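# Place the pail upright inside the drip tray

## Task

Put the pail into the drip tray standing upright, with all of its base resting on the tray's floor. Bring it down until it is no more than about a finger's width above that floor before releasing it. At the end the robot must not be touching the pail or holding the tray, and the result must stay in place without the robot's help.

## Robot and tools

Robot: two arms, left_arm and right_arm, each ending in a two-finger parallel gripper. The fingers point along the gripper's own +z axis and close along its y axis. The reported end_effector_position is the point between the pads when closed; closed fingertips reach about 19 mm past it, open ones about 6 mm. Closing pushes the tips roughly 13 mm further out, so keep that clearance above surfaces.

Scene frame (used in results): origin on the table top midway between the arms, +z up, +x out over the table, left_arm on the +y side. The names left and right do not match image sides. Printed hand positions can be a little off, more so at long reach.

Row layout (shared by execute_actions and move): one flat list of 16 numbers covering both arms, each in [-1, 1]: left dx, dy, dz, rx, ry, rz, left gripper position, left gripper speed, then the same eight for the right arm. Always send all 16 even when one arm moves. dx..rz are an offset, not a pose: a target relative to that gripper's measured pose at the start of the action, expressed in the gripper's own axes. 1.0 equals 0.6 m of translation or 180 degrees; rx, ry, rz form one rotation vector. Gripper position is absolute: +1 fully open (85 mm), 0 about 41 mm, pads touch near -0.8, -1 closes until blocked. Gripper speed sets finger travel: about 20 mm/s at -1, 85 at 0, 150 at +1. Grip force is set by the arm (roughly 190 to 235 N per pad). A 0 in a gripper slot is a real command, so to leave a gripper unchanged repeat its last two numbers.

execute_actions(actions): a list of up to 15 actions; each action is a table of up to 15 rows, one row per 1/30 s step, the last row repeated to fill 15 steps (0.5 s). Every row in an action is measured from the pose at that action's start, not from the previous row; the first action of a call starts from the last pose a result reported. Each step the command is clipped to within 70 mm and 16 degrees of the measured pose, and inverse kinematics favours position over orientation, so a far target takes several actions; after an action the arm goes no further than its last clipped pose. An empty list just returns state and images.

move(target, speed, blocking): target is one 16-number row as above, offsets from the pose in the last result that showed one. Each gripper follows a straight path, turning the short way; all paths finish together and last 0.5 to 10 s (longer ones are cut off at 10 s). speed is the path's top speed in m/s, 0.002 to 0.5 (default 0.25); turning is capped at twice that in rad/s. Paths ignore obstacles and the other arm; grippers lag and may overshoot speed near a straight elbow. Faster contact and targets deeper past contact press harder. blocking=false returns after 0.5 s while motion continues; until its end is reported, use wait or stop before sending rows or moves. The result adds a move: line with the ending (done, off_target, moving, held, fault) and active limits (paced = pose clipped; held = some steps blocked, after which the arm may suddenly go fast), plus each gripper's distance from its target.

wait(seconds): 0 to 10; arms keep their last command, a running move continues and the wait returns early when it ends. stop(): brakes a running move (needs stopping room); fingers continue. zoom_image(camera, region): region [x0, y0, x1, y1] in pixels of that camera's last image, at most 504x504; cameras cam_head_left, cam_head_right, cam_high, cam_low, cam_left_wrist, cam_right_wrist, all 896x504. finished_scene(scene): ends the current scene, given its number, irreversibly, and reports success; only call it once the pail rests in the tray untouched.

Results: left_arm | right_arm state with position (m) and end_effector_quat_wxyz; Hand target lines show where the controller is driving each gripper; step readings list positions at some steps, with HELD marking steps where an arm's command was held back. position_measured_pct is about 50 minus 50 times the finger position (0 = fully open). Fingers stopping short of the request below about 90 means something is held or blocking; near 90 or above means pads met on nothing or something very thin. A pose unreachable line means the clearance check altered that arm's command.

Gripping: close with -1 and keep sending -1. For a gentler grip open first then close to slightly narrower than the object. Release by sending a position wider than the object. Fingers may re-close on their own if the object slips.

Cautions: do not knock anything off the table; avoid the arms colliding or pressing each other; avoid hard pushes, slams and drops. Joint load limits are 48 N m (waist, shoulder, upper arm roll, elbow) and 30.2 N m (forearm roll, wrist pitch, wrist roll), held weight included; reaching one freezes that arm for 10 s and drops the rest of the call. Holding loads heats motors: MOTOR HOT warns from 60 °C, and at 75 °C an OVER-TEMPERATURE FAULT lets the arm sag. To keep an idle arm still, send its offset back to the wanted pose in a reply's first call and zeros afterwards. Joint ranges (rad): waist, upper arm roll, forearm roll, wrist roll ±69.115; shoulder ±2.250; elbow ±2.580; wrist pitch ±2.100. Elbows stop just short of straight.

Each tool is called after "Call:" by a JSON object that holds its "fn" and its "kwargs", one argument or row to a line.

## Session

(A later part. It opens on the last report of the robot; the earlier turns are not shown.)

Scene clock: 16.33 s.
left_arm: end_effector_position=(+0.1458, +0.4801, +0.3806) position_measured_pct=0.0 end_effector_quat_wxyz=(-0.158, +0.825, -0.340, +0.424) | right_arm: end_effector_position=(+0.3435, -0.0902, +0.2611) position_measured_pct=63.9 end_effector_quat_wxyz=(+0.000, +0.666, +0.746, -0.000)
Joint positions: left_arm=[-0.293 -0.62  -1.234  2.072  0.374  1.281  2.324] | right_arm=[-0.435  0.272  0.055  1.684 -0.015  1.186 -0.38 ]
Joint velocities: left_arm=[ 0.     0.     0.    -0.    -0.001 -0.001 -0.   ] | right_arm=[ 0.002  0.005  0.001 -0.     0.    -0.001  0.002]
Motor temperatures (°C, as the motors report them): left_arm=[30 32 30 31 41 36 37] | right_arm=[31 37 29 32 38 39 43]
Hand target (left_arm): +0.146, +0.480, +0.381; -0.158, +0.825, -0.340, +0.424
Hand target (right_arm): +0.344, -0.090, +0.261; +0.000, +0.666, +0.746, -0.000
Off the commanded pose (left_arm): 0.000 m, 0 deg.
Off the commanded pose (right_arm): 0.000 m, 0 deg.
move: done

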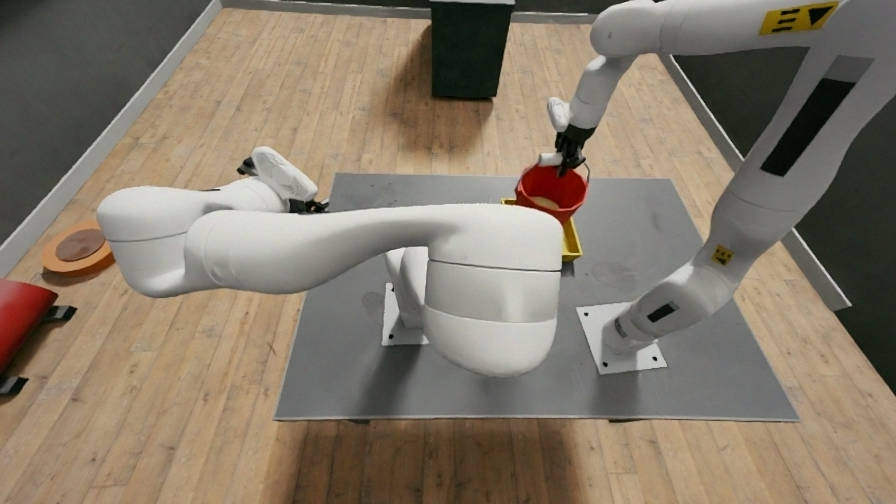

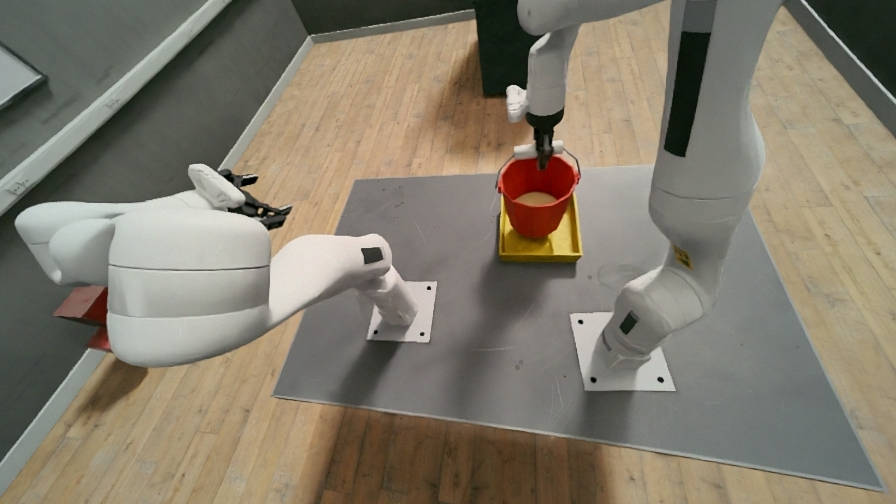

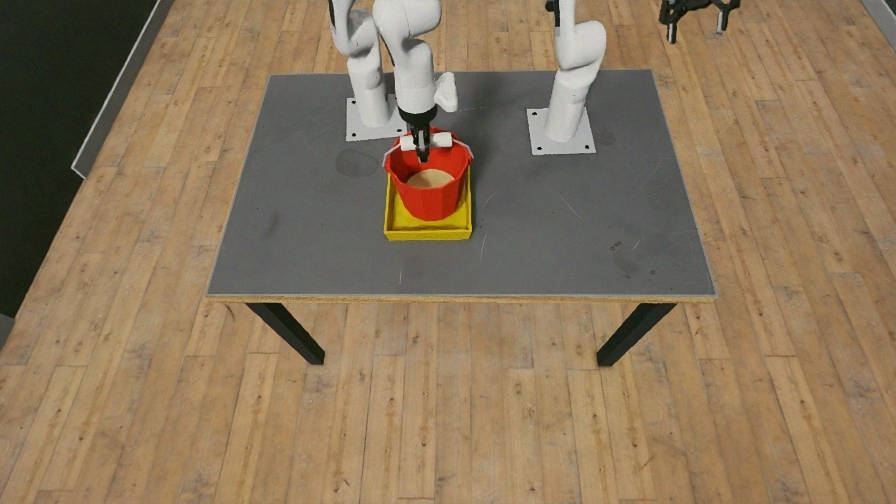

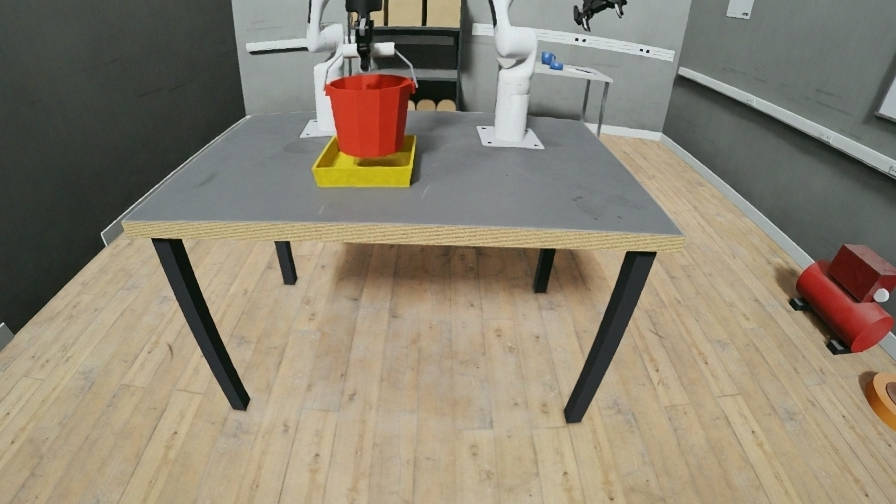

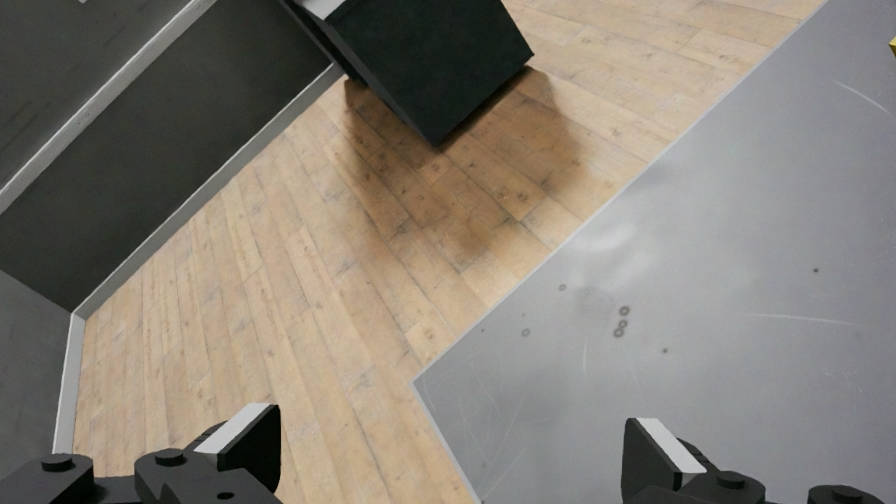

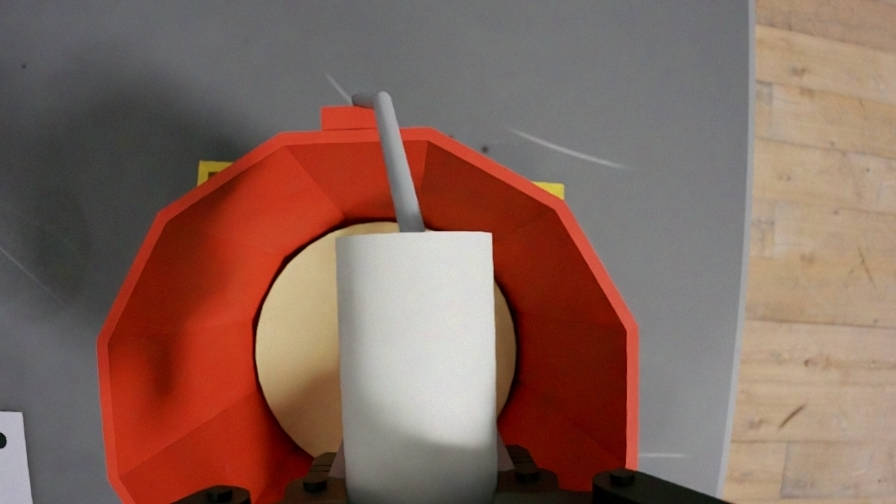

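Call:
{"fn": "move", "kwargs": {
  "target": [0,0,0,0,0,0,1,0,0,0,0.075,0,0,0,-1,0],
  "speed": 0.04
}}

Call:
{"fn": "move", "kwargs": {
  "target": [0,0,0,0,0,0,1,0,0,0,0.022,0,0,0,-1,0],
  "speed": 0.01
}}

Scene clock: 17.87 s.
left_arm: end_effector_position=(+0.1458, +0.4801, +0.3806) position_measured_pct=0.0 end_effector_quat_wxyz=(-0.158, +0.825, -0.340, +0.424) | right_arm: end_effector_position=(+0.3435, -0.0902, +0.2162) position_measured_pct=63.9 end_effector_quat_wxyz=(+0.000, +0.666, +0.746, -0.000)
Joint positions: left_arm=[-0.293 -0.62  -1.234  2.072  0.374  1.281  2.324] | right_arm=[-0.432  0.319  0.051  1.775 -0.018  1.048 -0.377]
Joint velocities: left_arm=[ 0.001 -0.     0.002 -0.     0.001  0.    -0.001] | right_arm=[ 0.001  0.002  0.     0.003 -0.001 -0.004  0.002]
Motor temperatures (°C, as the motors report them): left_arm=[30 32 30 31 41 36 37] | right_arm=[31 37 29 32 38 39 43]
Hand target (left_arm): +0.146, +0.480, +0.381; -0.158, +0.825, -0.340, +0.424
Hand target (right_arm): +0.343, -0.090, +0.216; +0.000, +0.666, +0.746, -0.000
Off the commanded pose (left_arm): 0.000 m, 0 deg.
Off the commanded pose (right_arm): 0.000 m, 0 deg.
move: done

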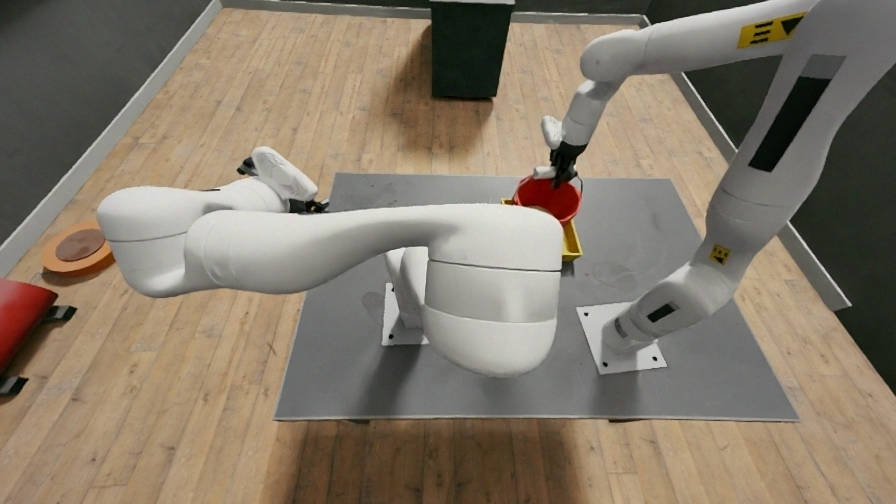

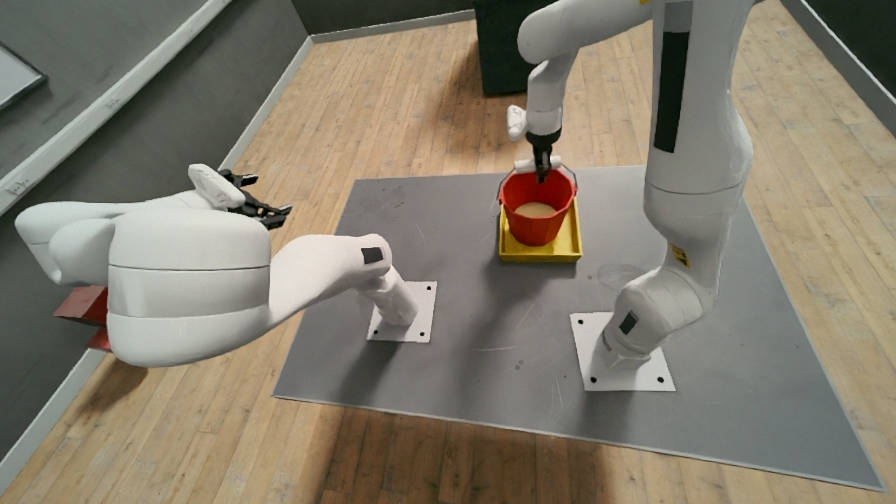

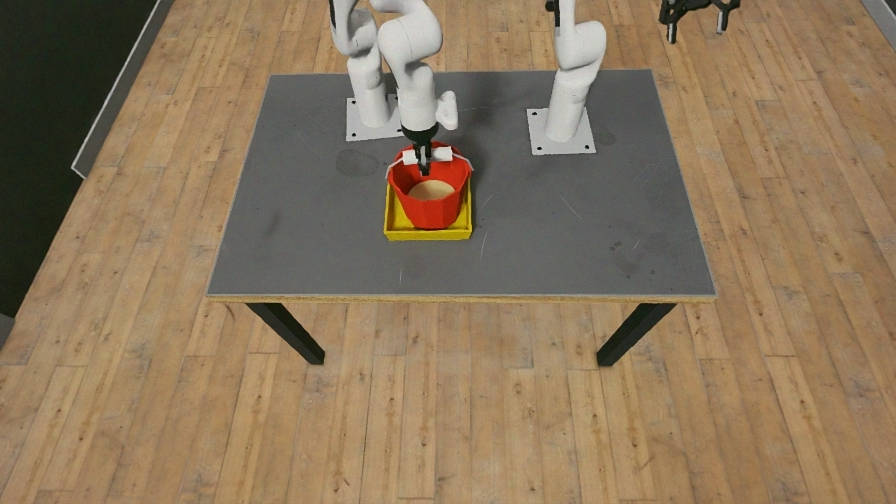

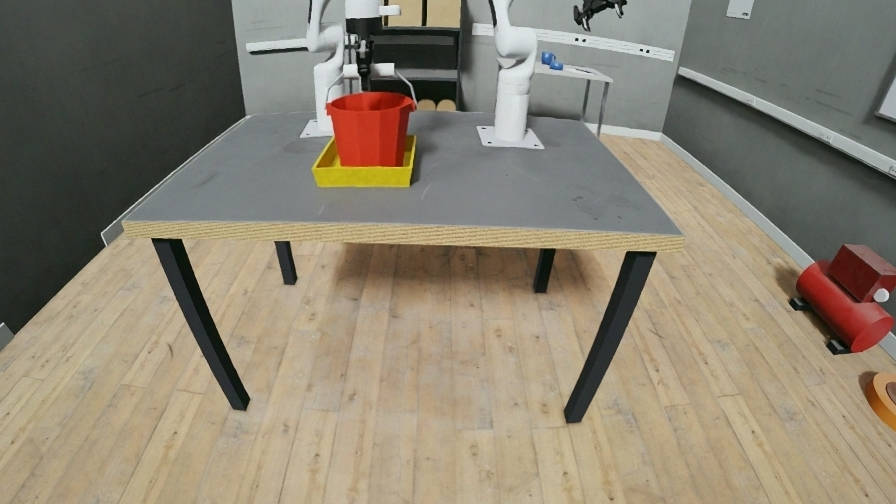

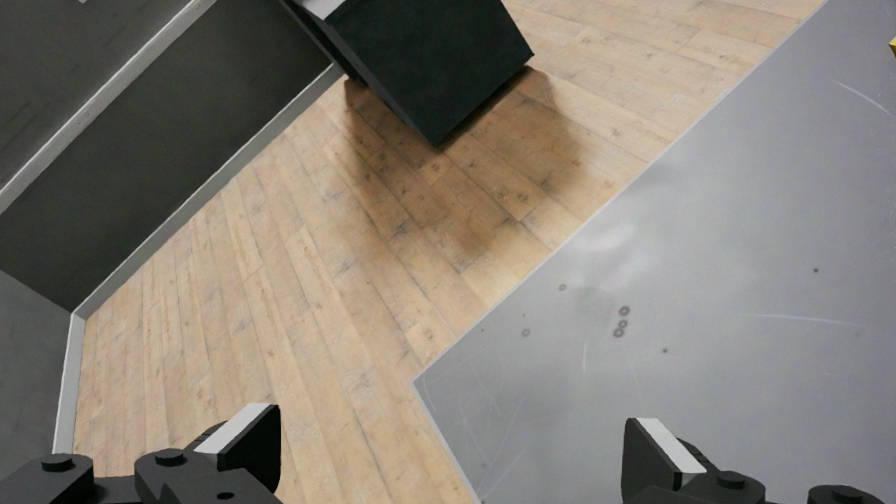

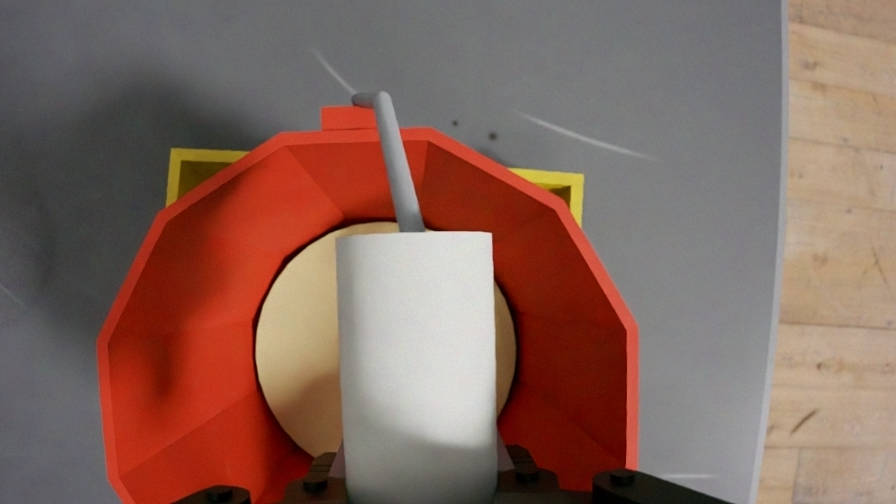

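Scene clock: 19.40 s.
left_arm: end_effector_position=(+0.1458, +0.4801, +0.3806) position_measured_pct=0.0 end_effector_quat_wxyz=(-0.158, +0.825, -0.340, +0.424) | right_arm: end_effector_position=(+0.3434, -0.0903, +0.2045) position_measured_pct=63.9 end_effector_quat_wxyz=(+0.000, +0.666, +0.746, +0.001)
Joint positions: left_arm=[-0.293 -0.62  -1.234  2.072  0.374  1.281  2.324] | right_arm=[-0.431  0.333  0.05   1.798 -0.019  1.01  -0.377]
Joint velocities: left_arm=[-0.    -0.     0.001  0.     0.002  0.     0.   ] | right_arm=[ 0.001 -0.002 -0.     0.002 -0.    -0.003 -0.001]
Motor temperatures (°C, as the motors report them): left_arm=[30 32 30 31 41 36 37] | right_arm=[31 37 29 32 38 39 43]
Hand target (left_arm): +0.146, +0.480, +0.381; -0.158, +0.825, -0.340, +0.424
Hand target (right_arm): +0.343, -0.090, +0.203; +0.000, +0.666, +0.746, -0.000
Off the commanded pose (left_arm): 0.000 m, 0 deg.
Off the commanded pose (right_arm): 0.002 m, 0 deg.
move: done

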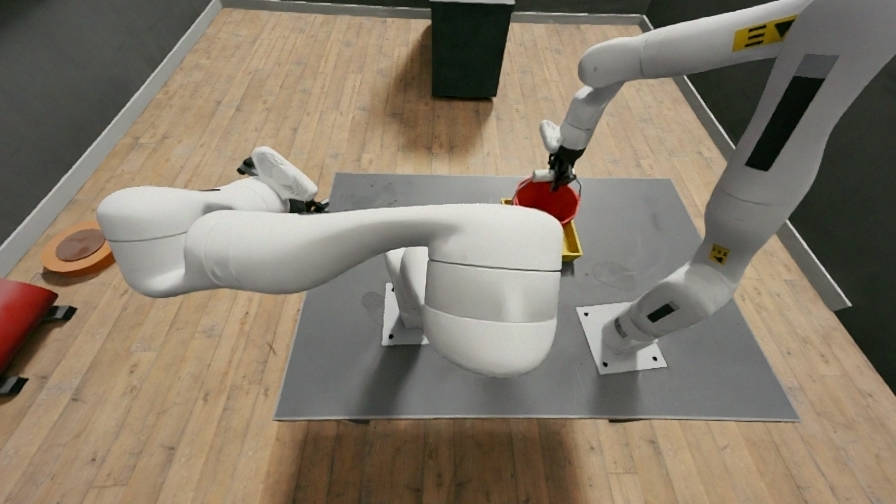

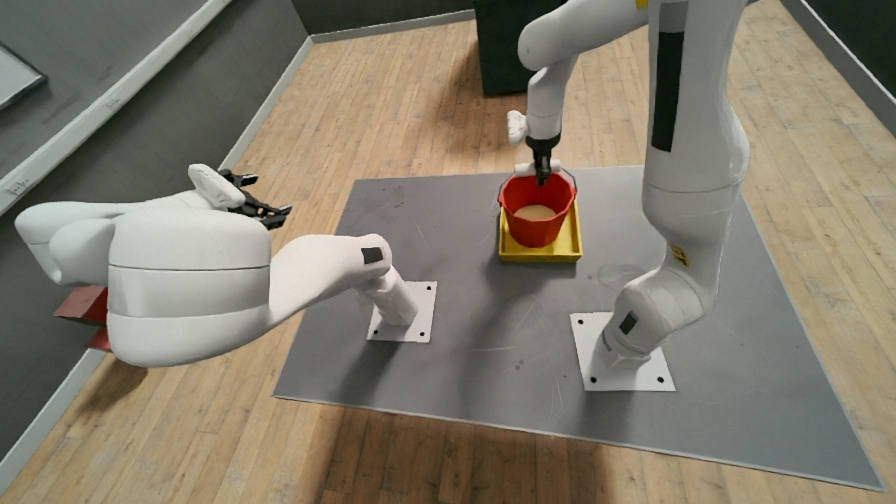

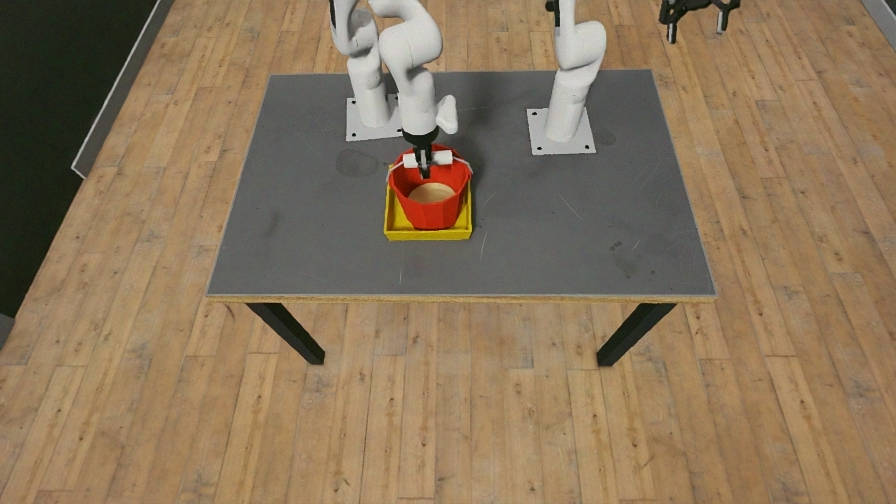

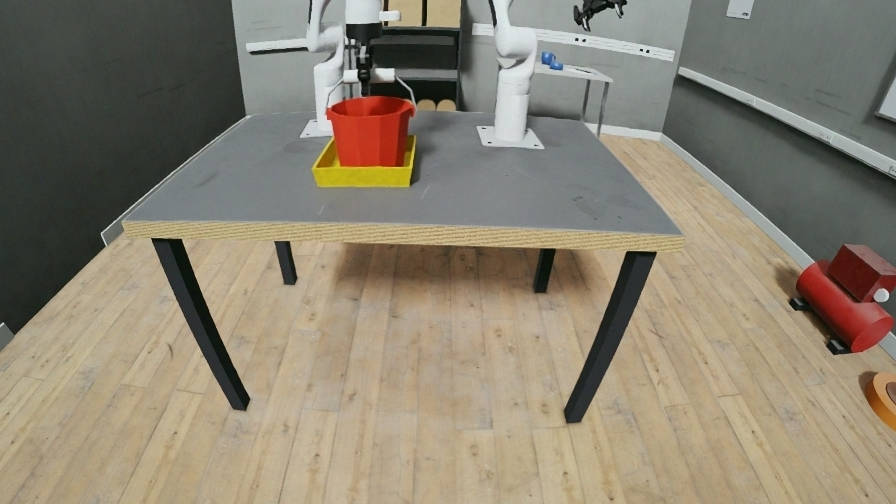

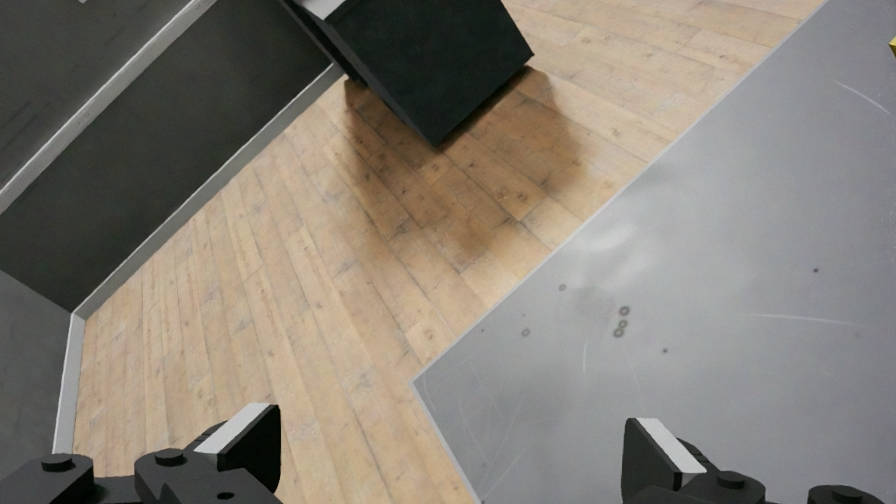

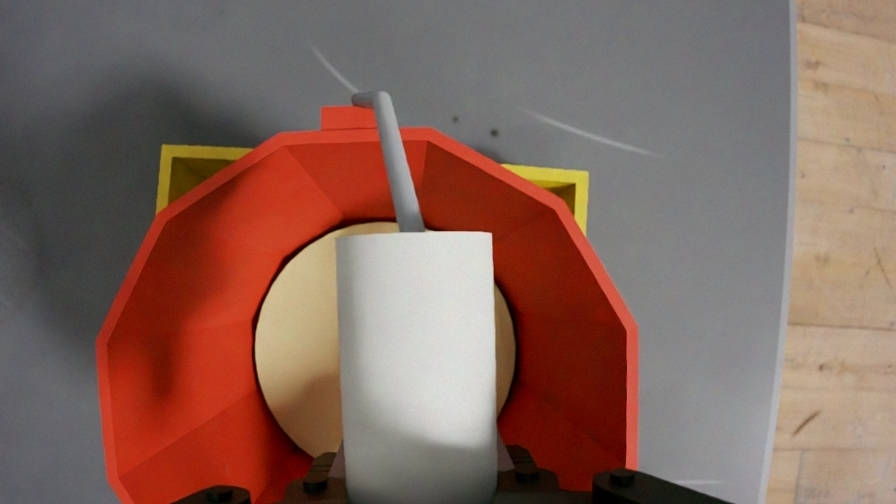

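Essentially at floor. Release.

Call:
{"fn": "move", "kwargs": {
  "target": [0,0,0,0,0,0,1,0,0,0,0.004,0,0,0,1,0],
  "speed": 0.01
}}

Call:
{"fn": "move", "kwargs": {
  "target": [0,0,0,0,0,0,1,0,0,0,-0.15,0,0,0,1,0],
  "speed": 0.15
}}

Scene clock: 20.57 s.
left_arm: end_effector_position=(+0.1458, +0.4801, +0.3806) position_measured_pct=0.0 end_effector_quat_wxyz=(-0.158, +0.825, -0.340, +0.424) | right_arm: end_effector_position=(+0.3434, -0.0903, +0.2021) position_measured_pct=0.0 end_effector_quat_wxyz=(+0.000, +0.666, +0.746, +0.001)
Joint positions: left_arm=[-0.293 -0.62  -1.234  2.072  0.374  1.281  2.324] | right_arm=[-0.431  0.336  0.05   1.803 -0.019  1.002 -0.376]
Joint velocities: left_arm=[ 0.001 -0.     0.     0.    -0.001  0.    -0.001] | right_arm=[ 0.001  0.001  0.     0.     0.    -0.    -0.001]
Motor temperatures (°C, as the motors report them): left_arm=[30 32 30 31 41 36 37] | right_arm=[31 37 29 32 38 39 43]
Hand target (left_arm): +0.146, +0.480, +0.381; -0.158, +0.825, -0.340, +0.424
Hand target (right_arm): +0.343, -0.090, +0.202; +0.000, +0.666, +0.746, +0.001
Off the commanded pose (left_arm): 0.000 m, 0 deg.
Off the commanded pose (right_arm): 0.000 m, 0 deg.
move: done

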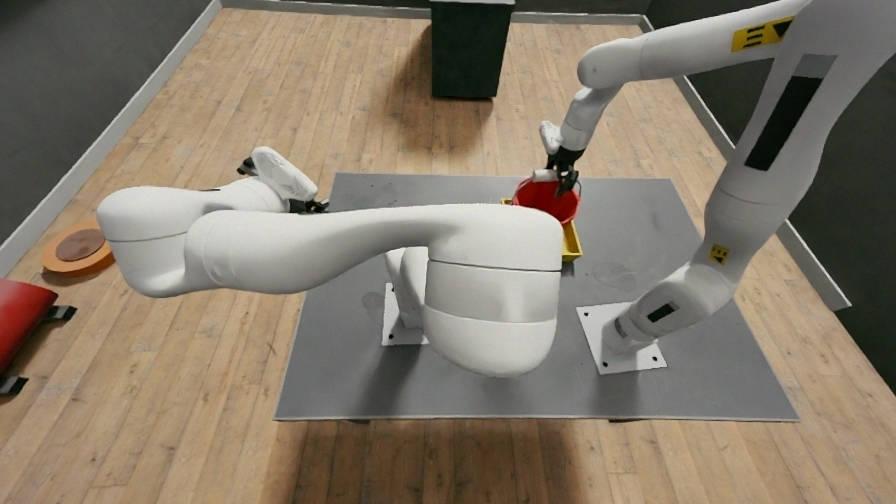

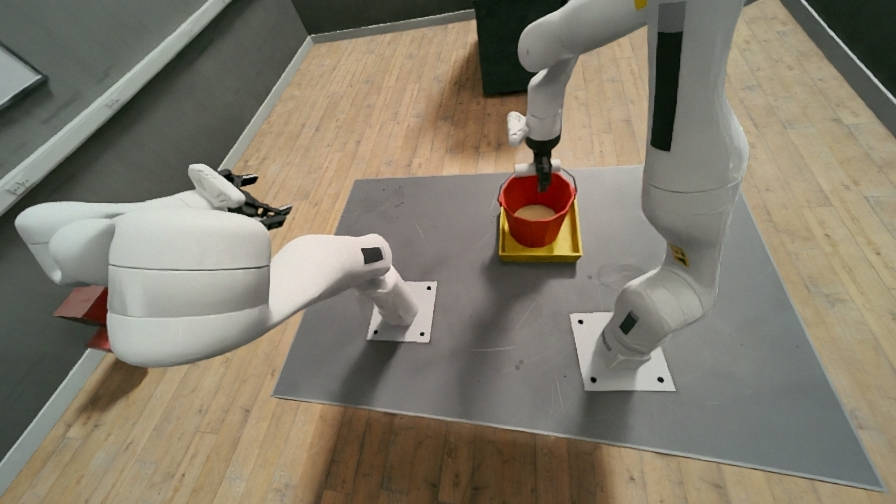

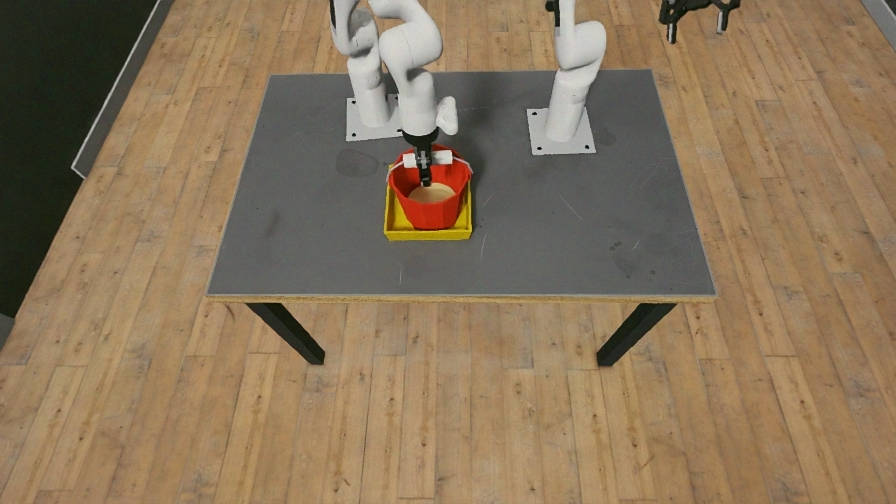

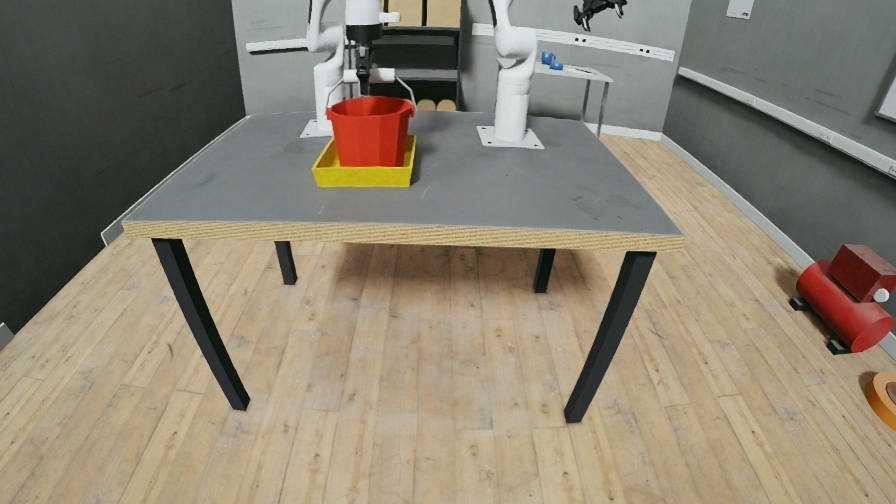

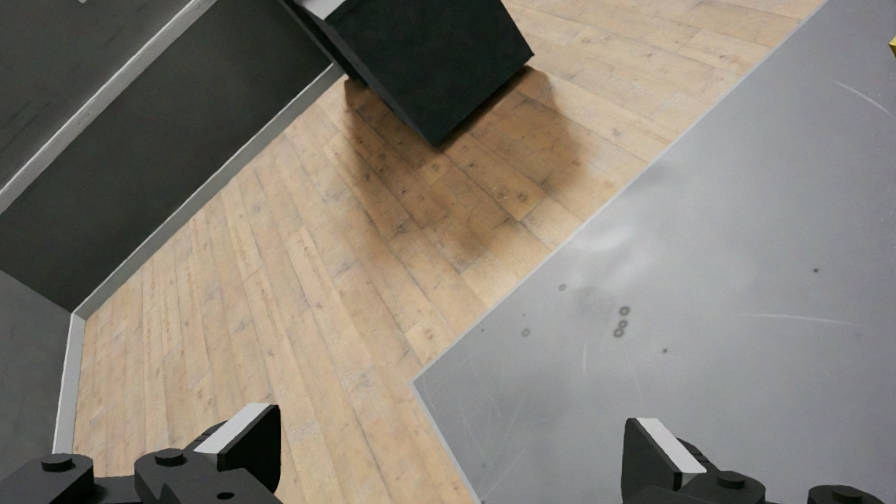

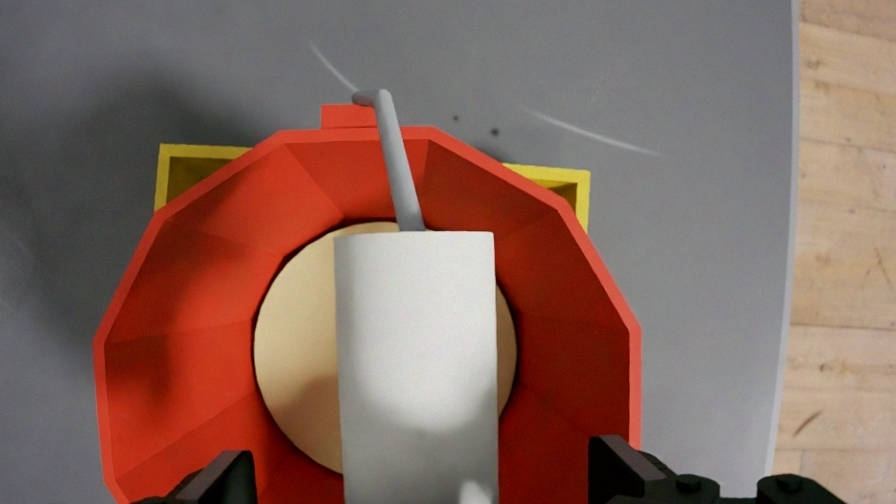

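Scene clock: 21.60 s.
left_arm: end_effector_position=(+0.1458, +0.4801, +0.3806) position_measured_pct=0.0 end_effector_quat_wxyz=(-0.158, +0.825, -0.340, +0.424) | right_arm: end_effector_position=(+0.3433, -0.0904, +0.2921) position_measured_pct=0.0 end_effector_quat_wxyz=(+0.000, +0.666, +0.746, +0.001)
Joint positions: left_arm=[-0.293 -0.62  -1.234  2.072  0.374  1.281  2.324] | right_arm=[-0.437  0.245  0.057  1.615 -0.014  1.28  -0.381]
Joint velocities: left_arm=[0.    0.    0.    0.    0.001 0.    0.002] | right_arm=[-0.001 -0.001  0.    -0.004 -0.001  0.003  0.   ]
Motor temperatures (°C, as the motors report them): left_arm=[30 32 30 31 41 36 37] | right_arm=[31 37 29 32 38 39 43]
Hand target (left_arm): +0.146, +0.480, +0.381; -0.158, +0.825, -0.340, +0.424
Hand target (right_arm): +0.343, -0.090, +0.292; +0.000, +0.666, +0.746, +0.001
Off the commanded pose (left_arm): 0.000 m, 0 deg.
Off the commanded pose (right_arm): 0.000 m, 0 deg.
move: done

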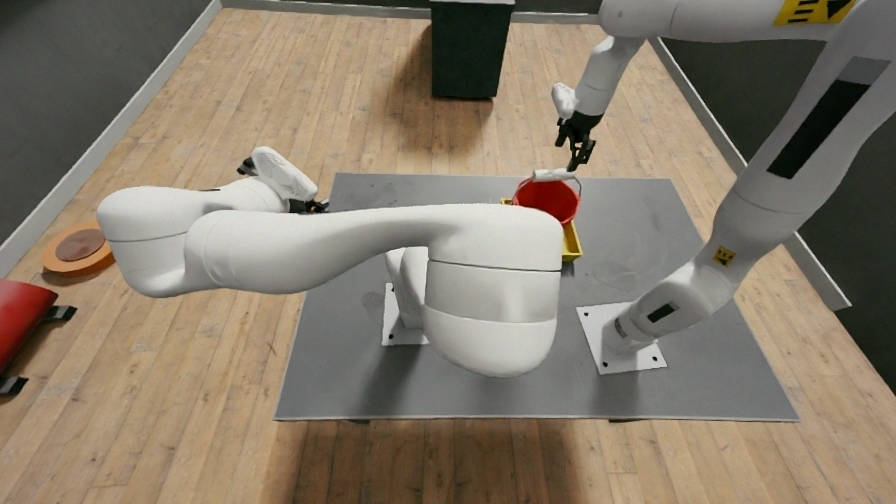

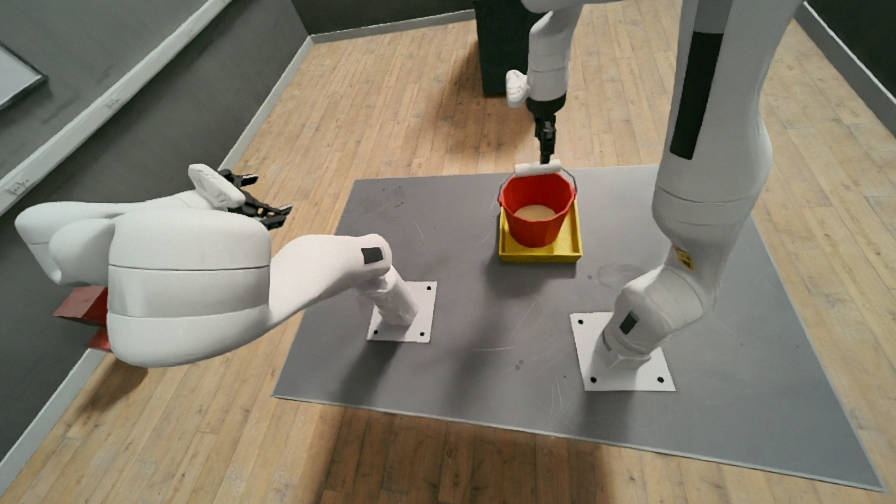

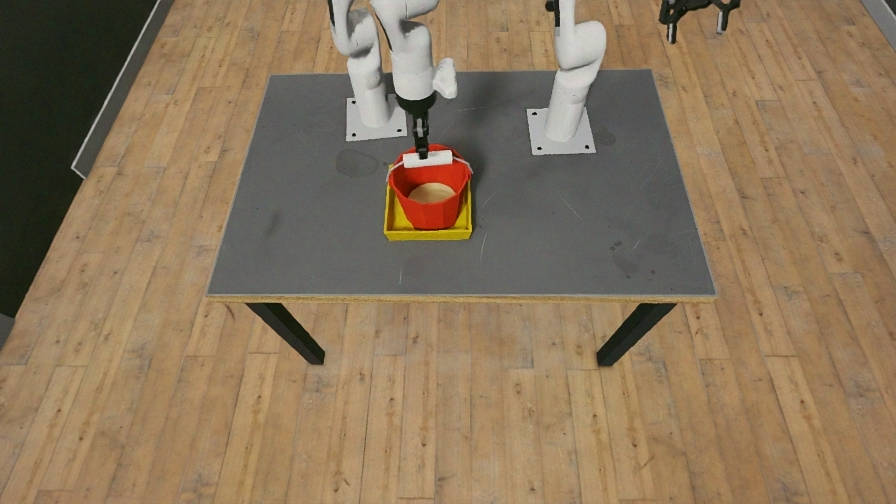

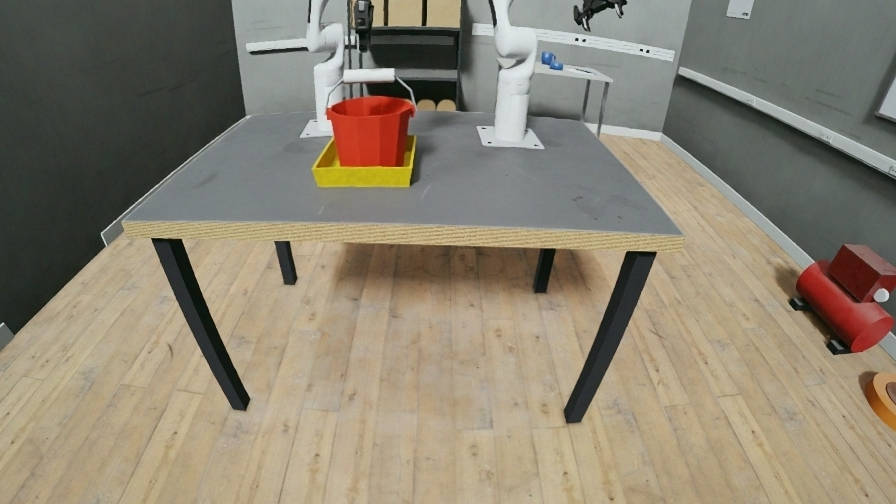

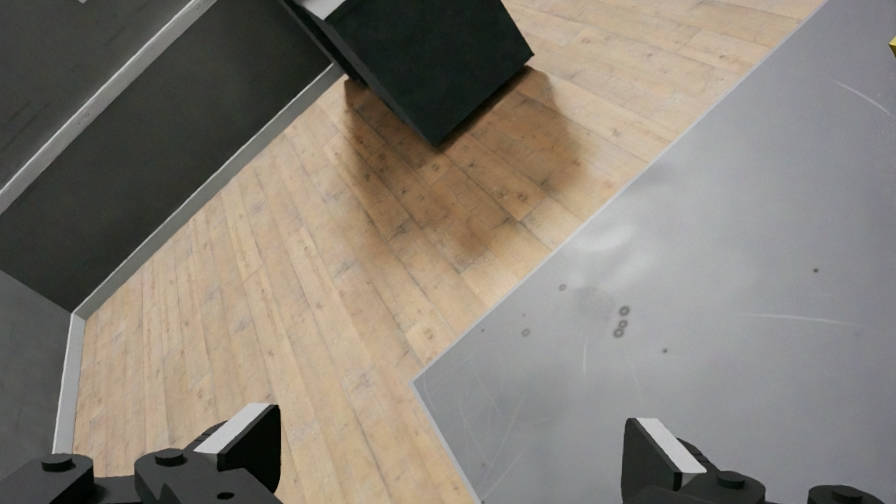

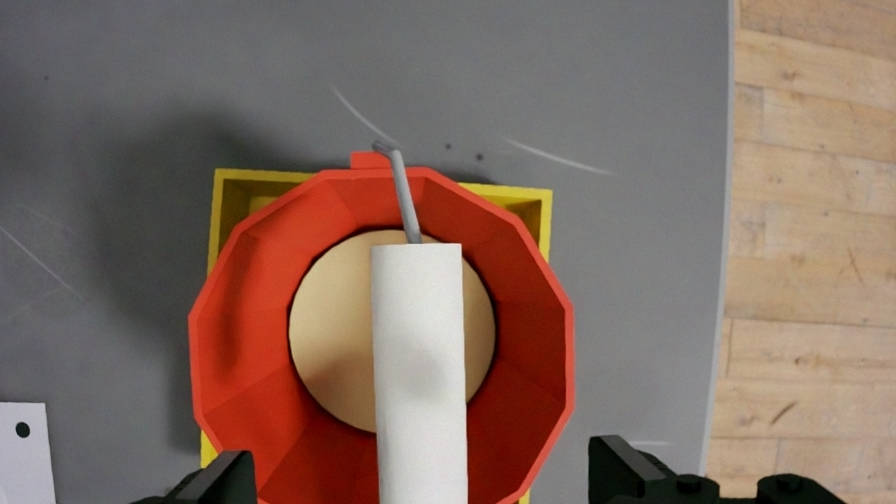

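Call:
{"fn": "finished_scene", "kwargs": {
  "scene": 2
}}

The scene is finished: the task was done.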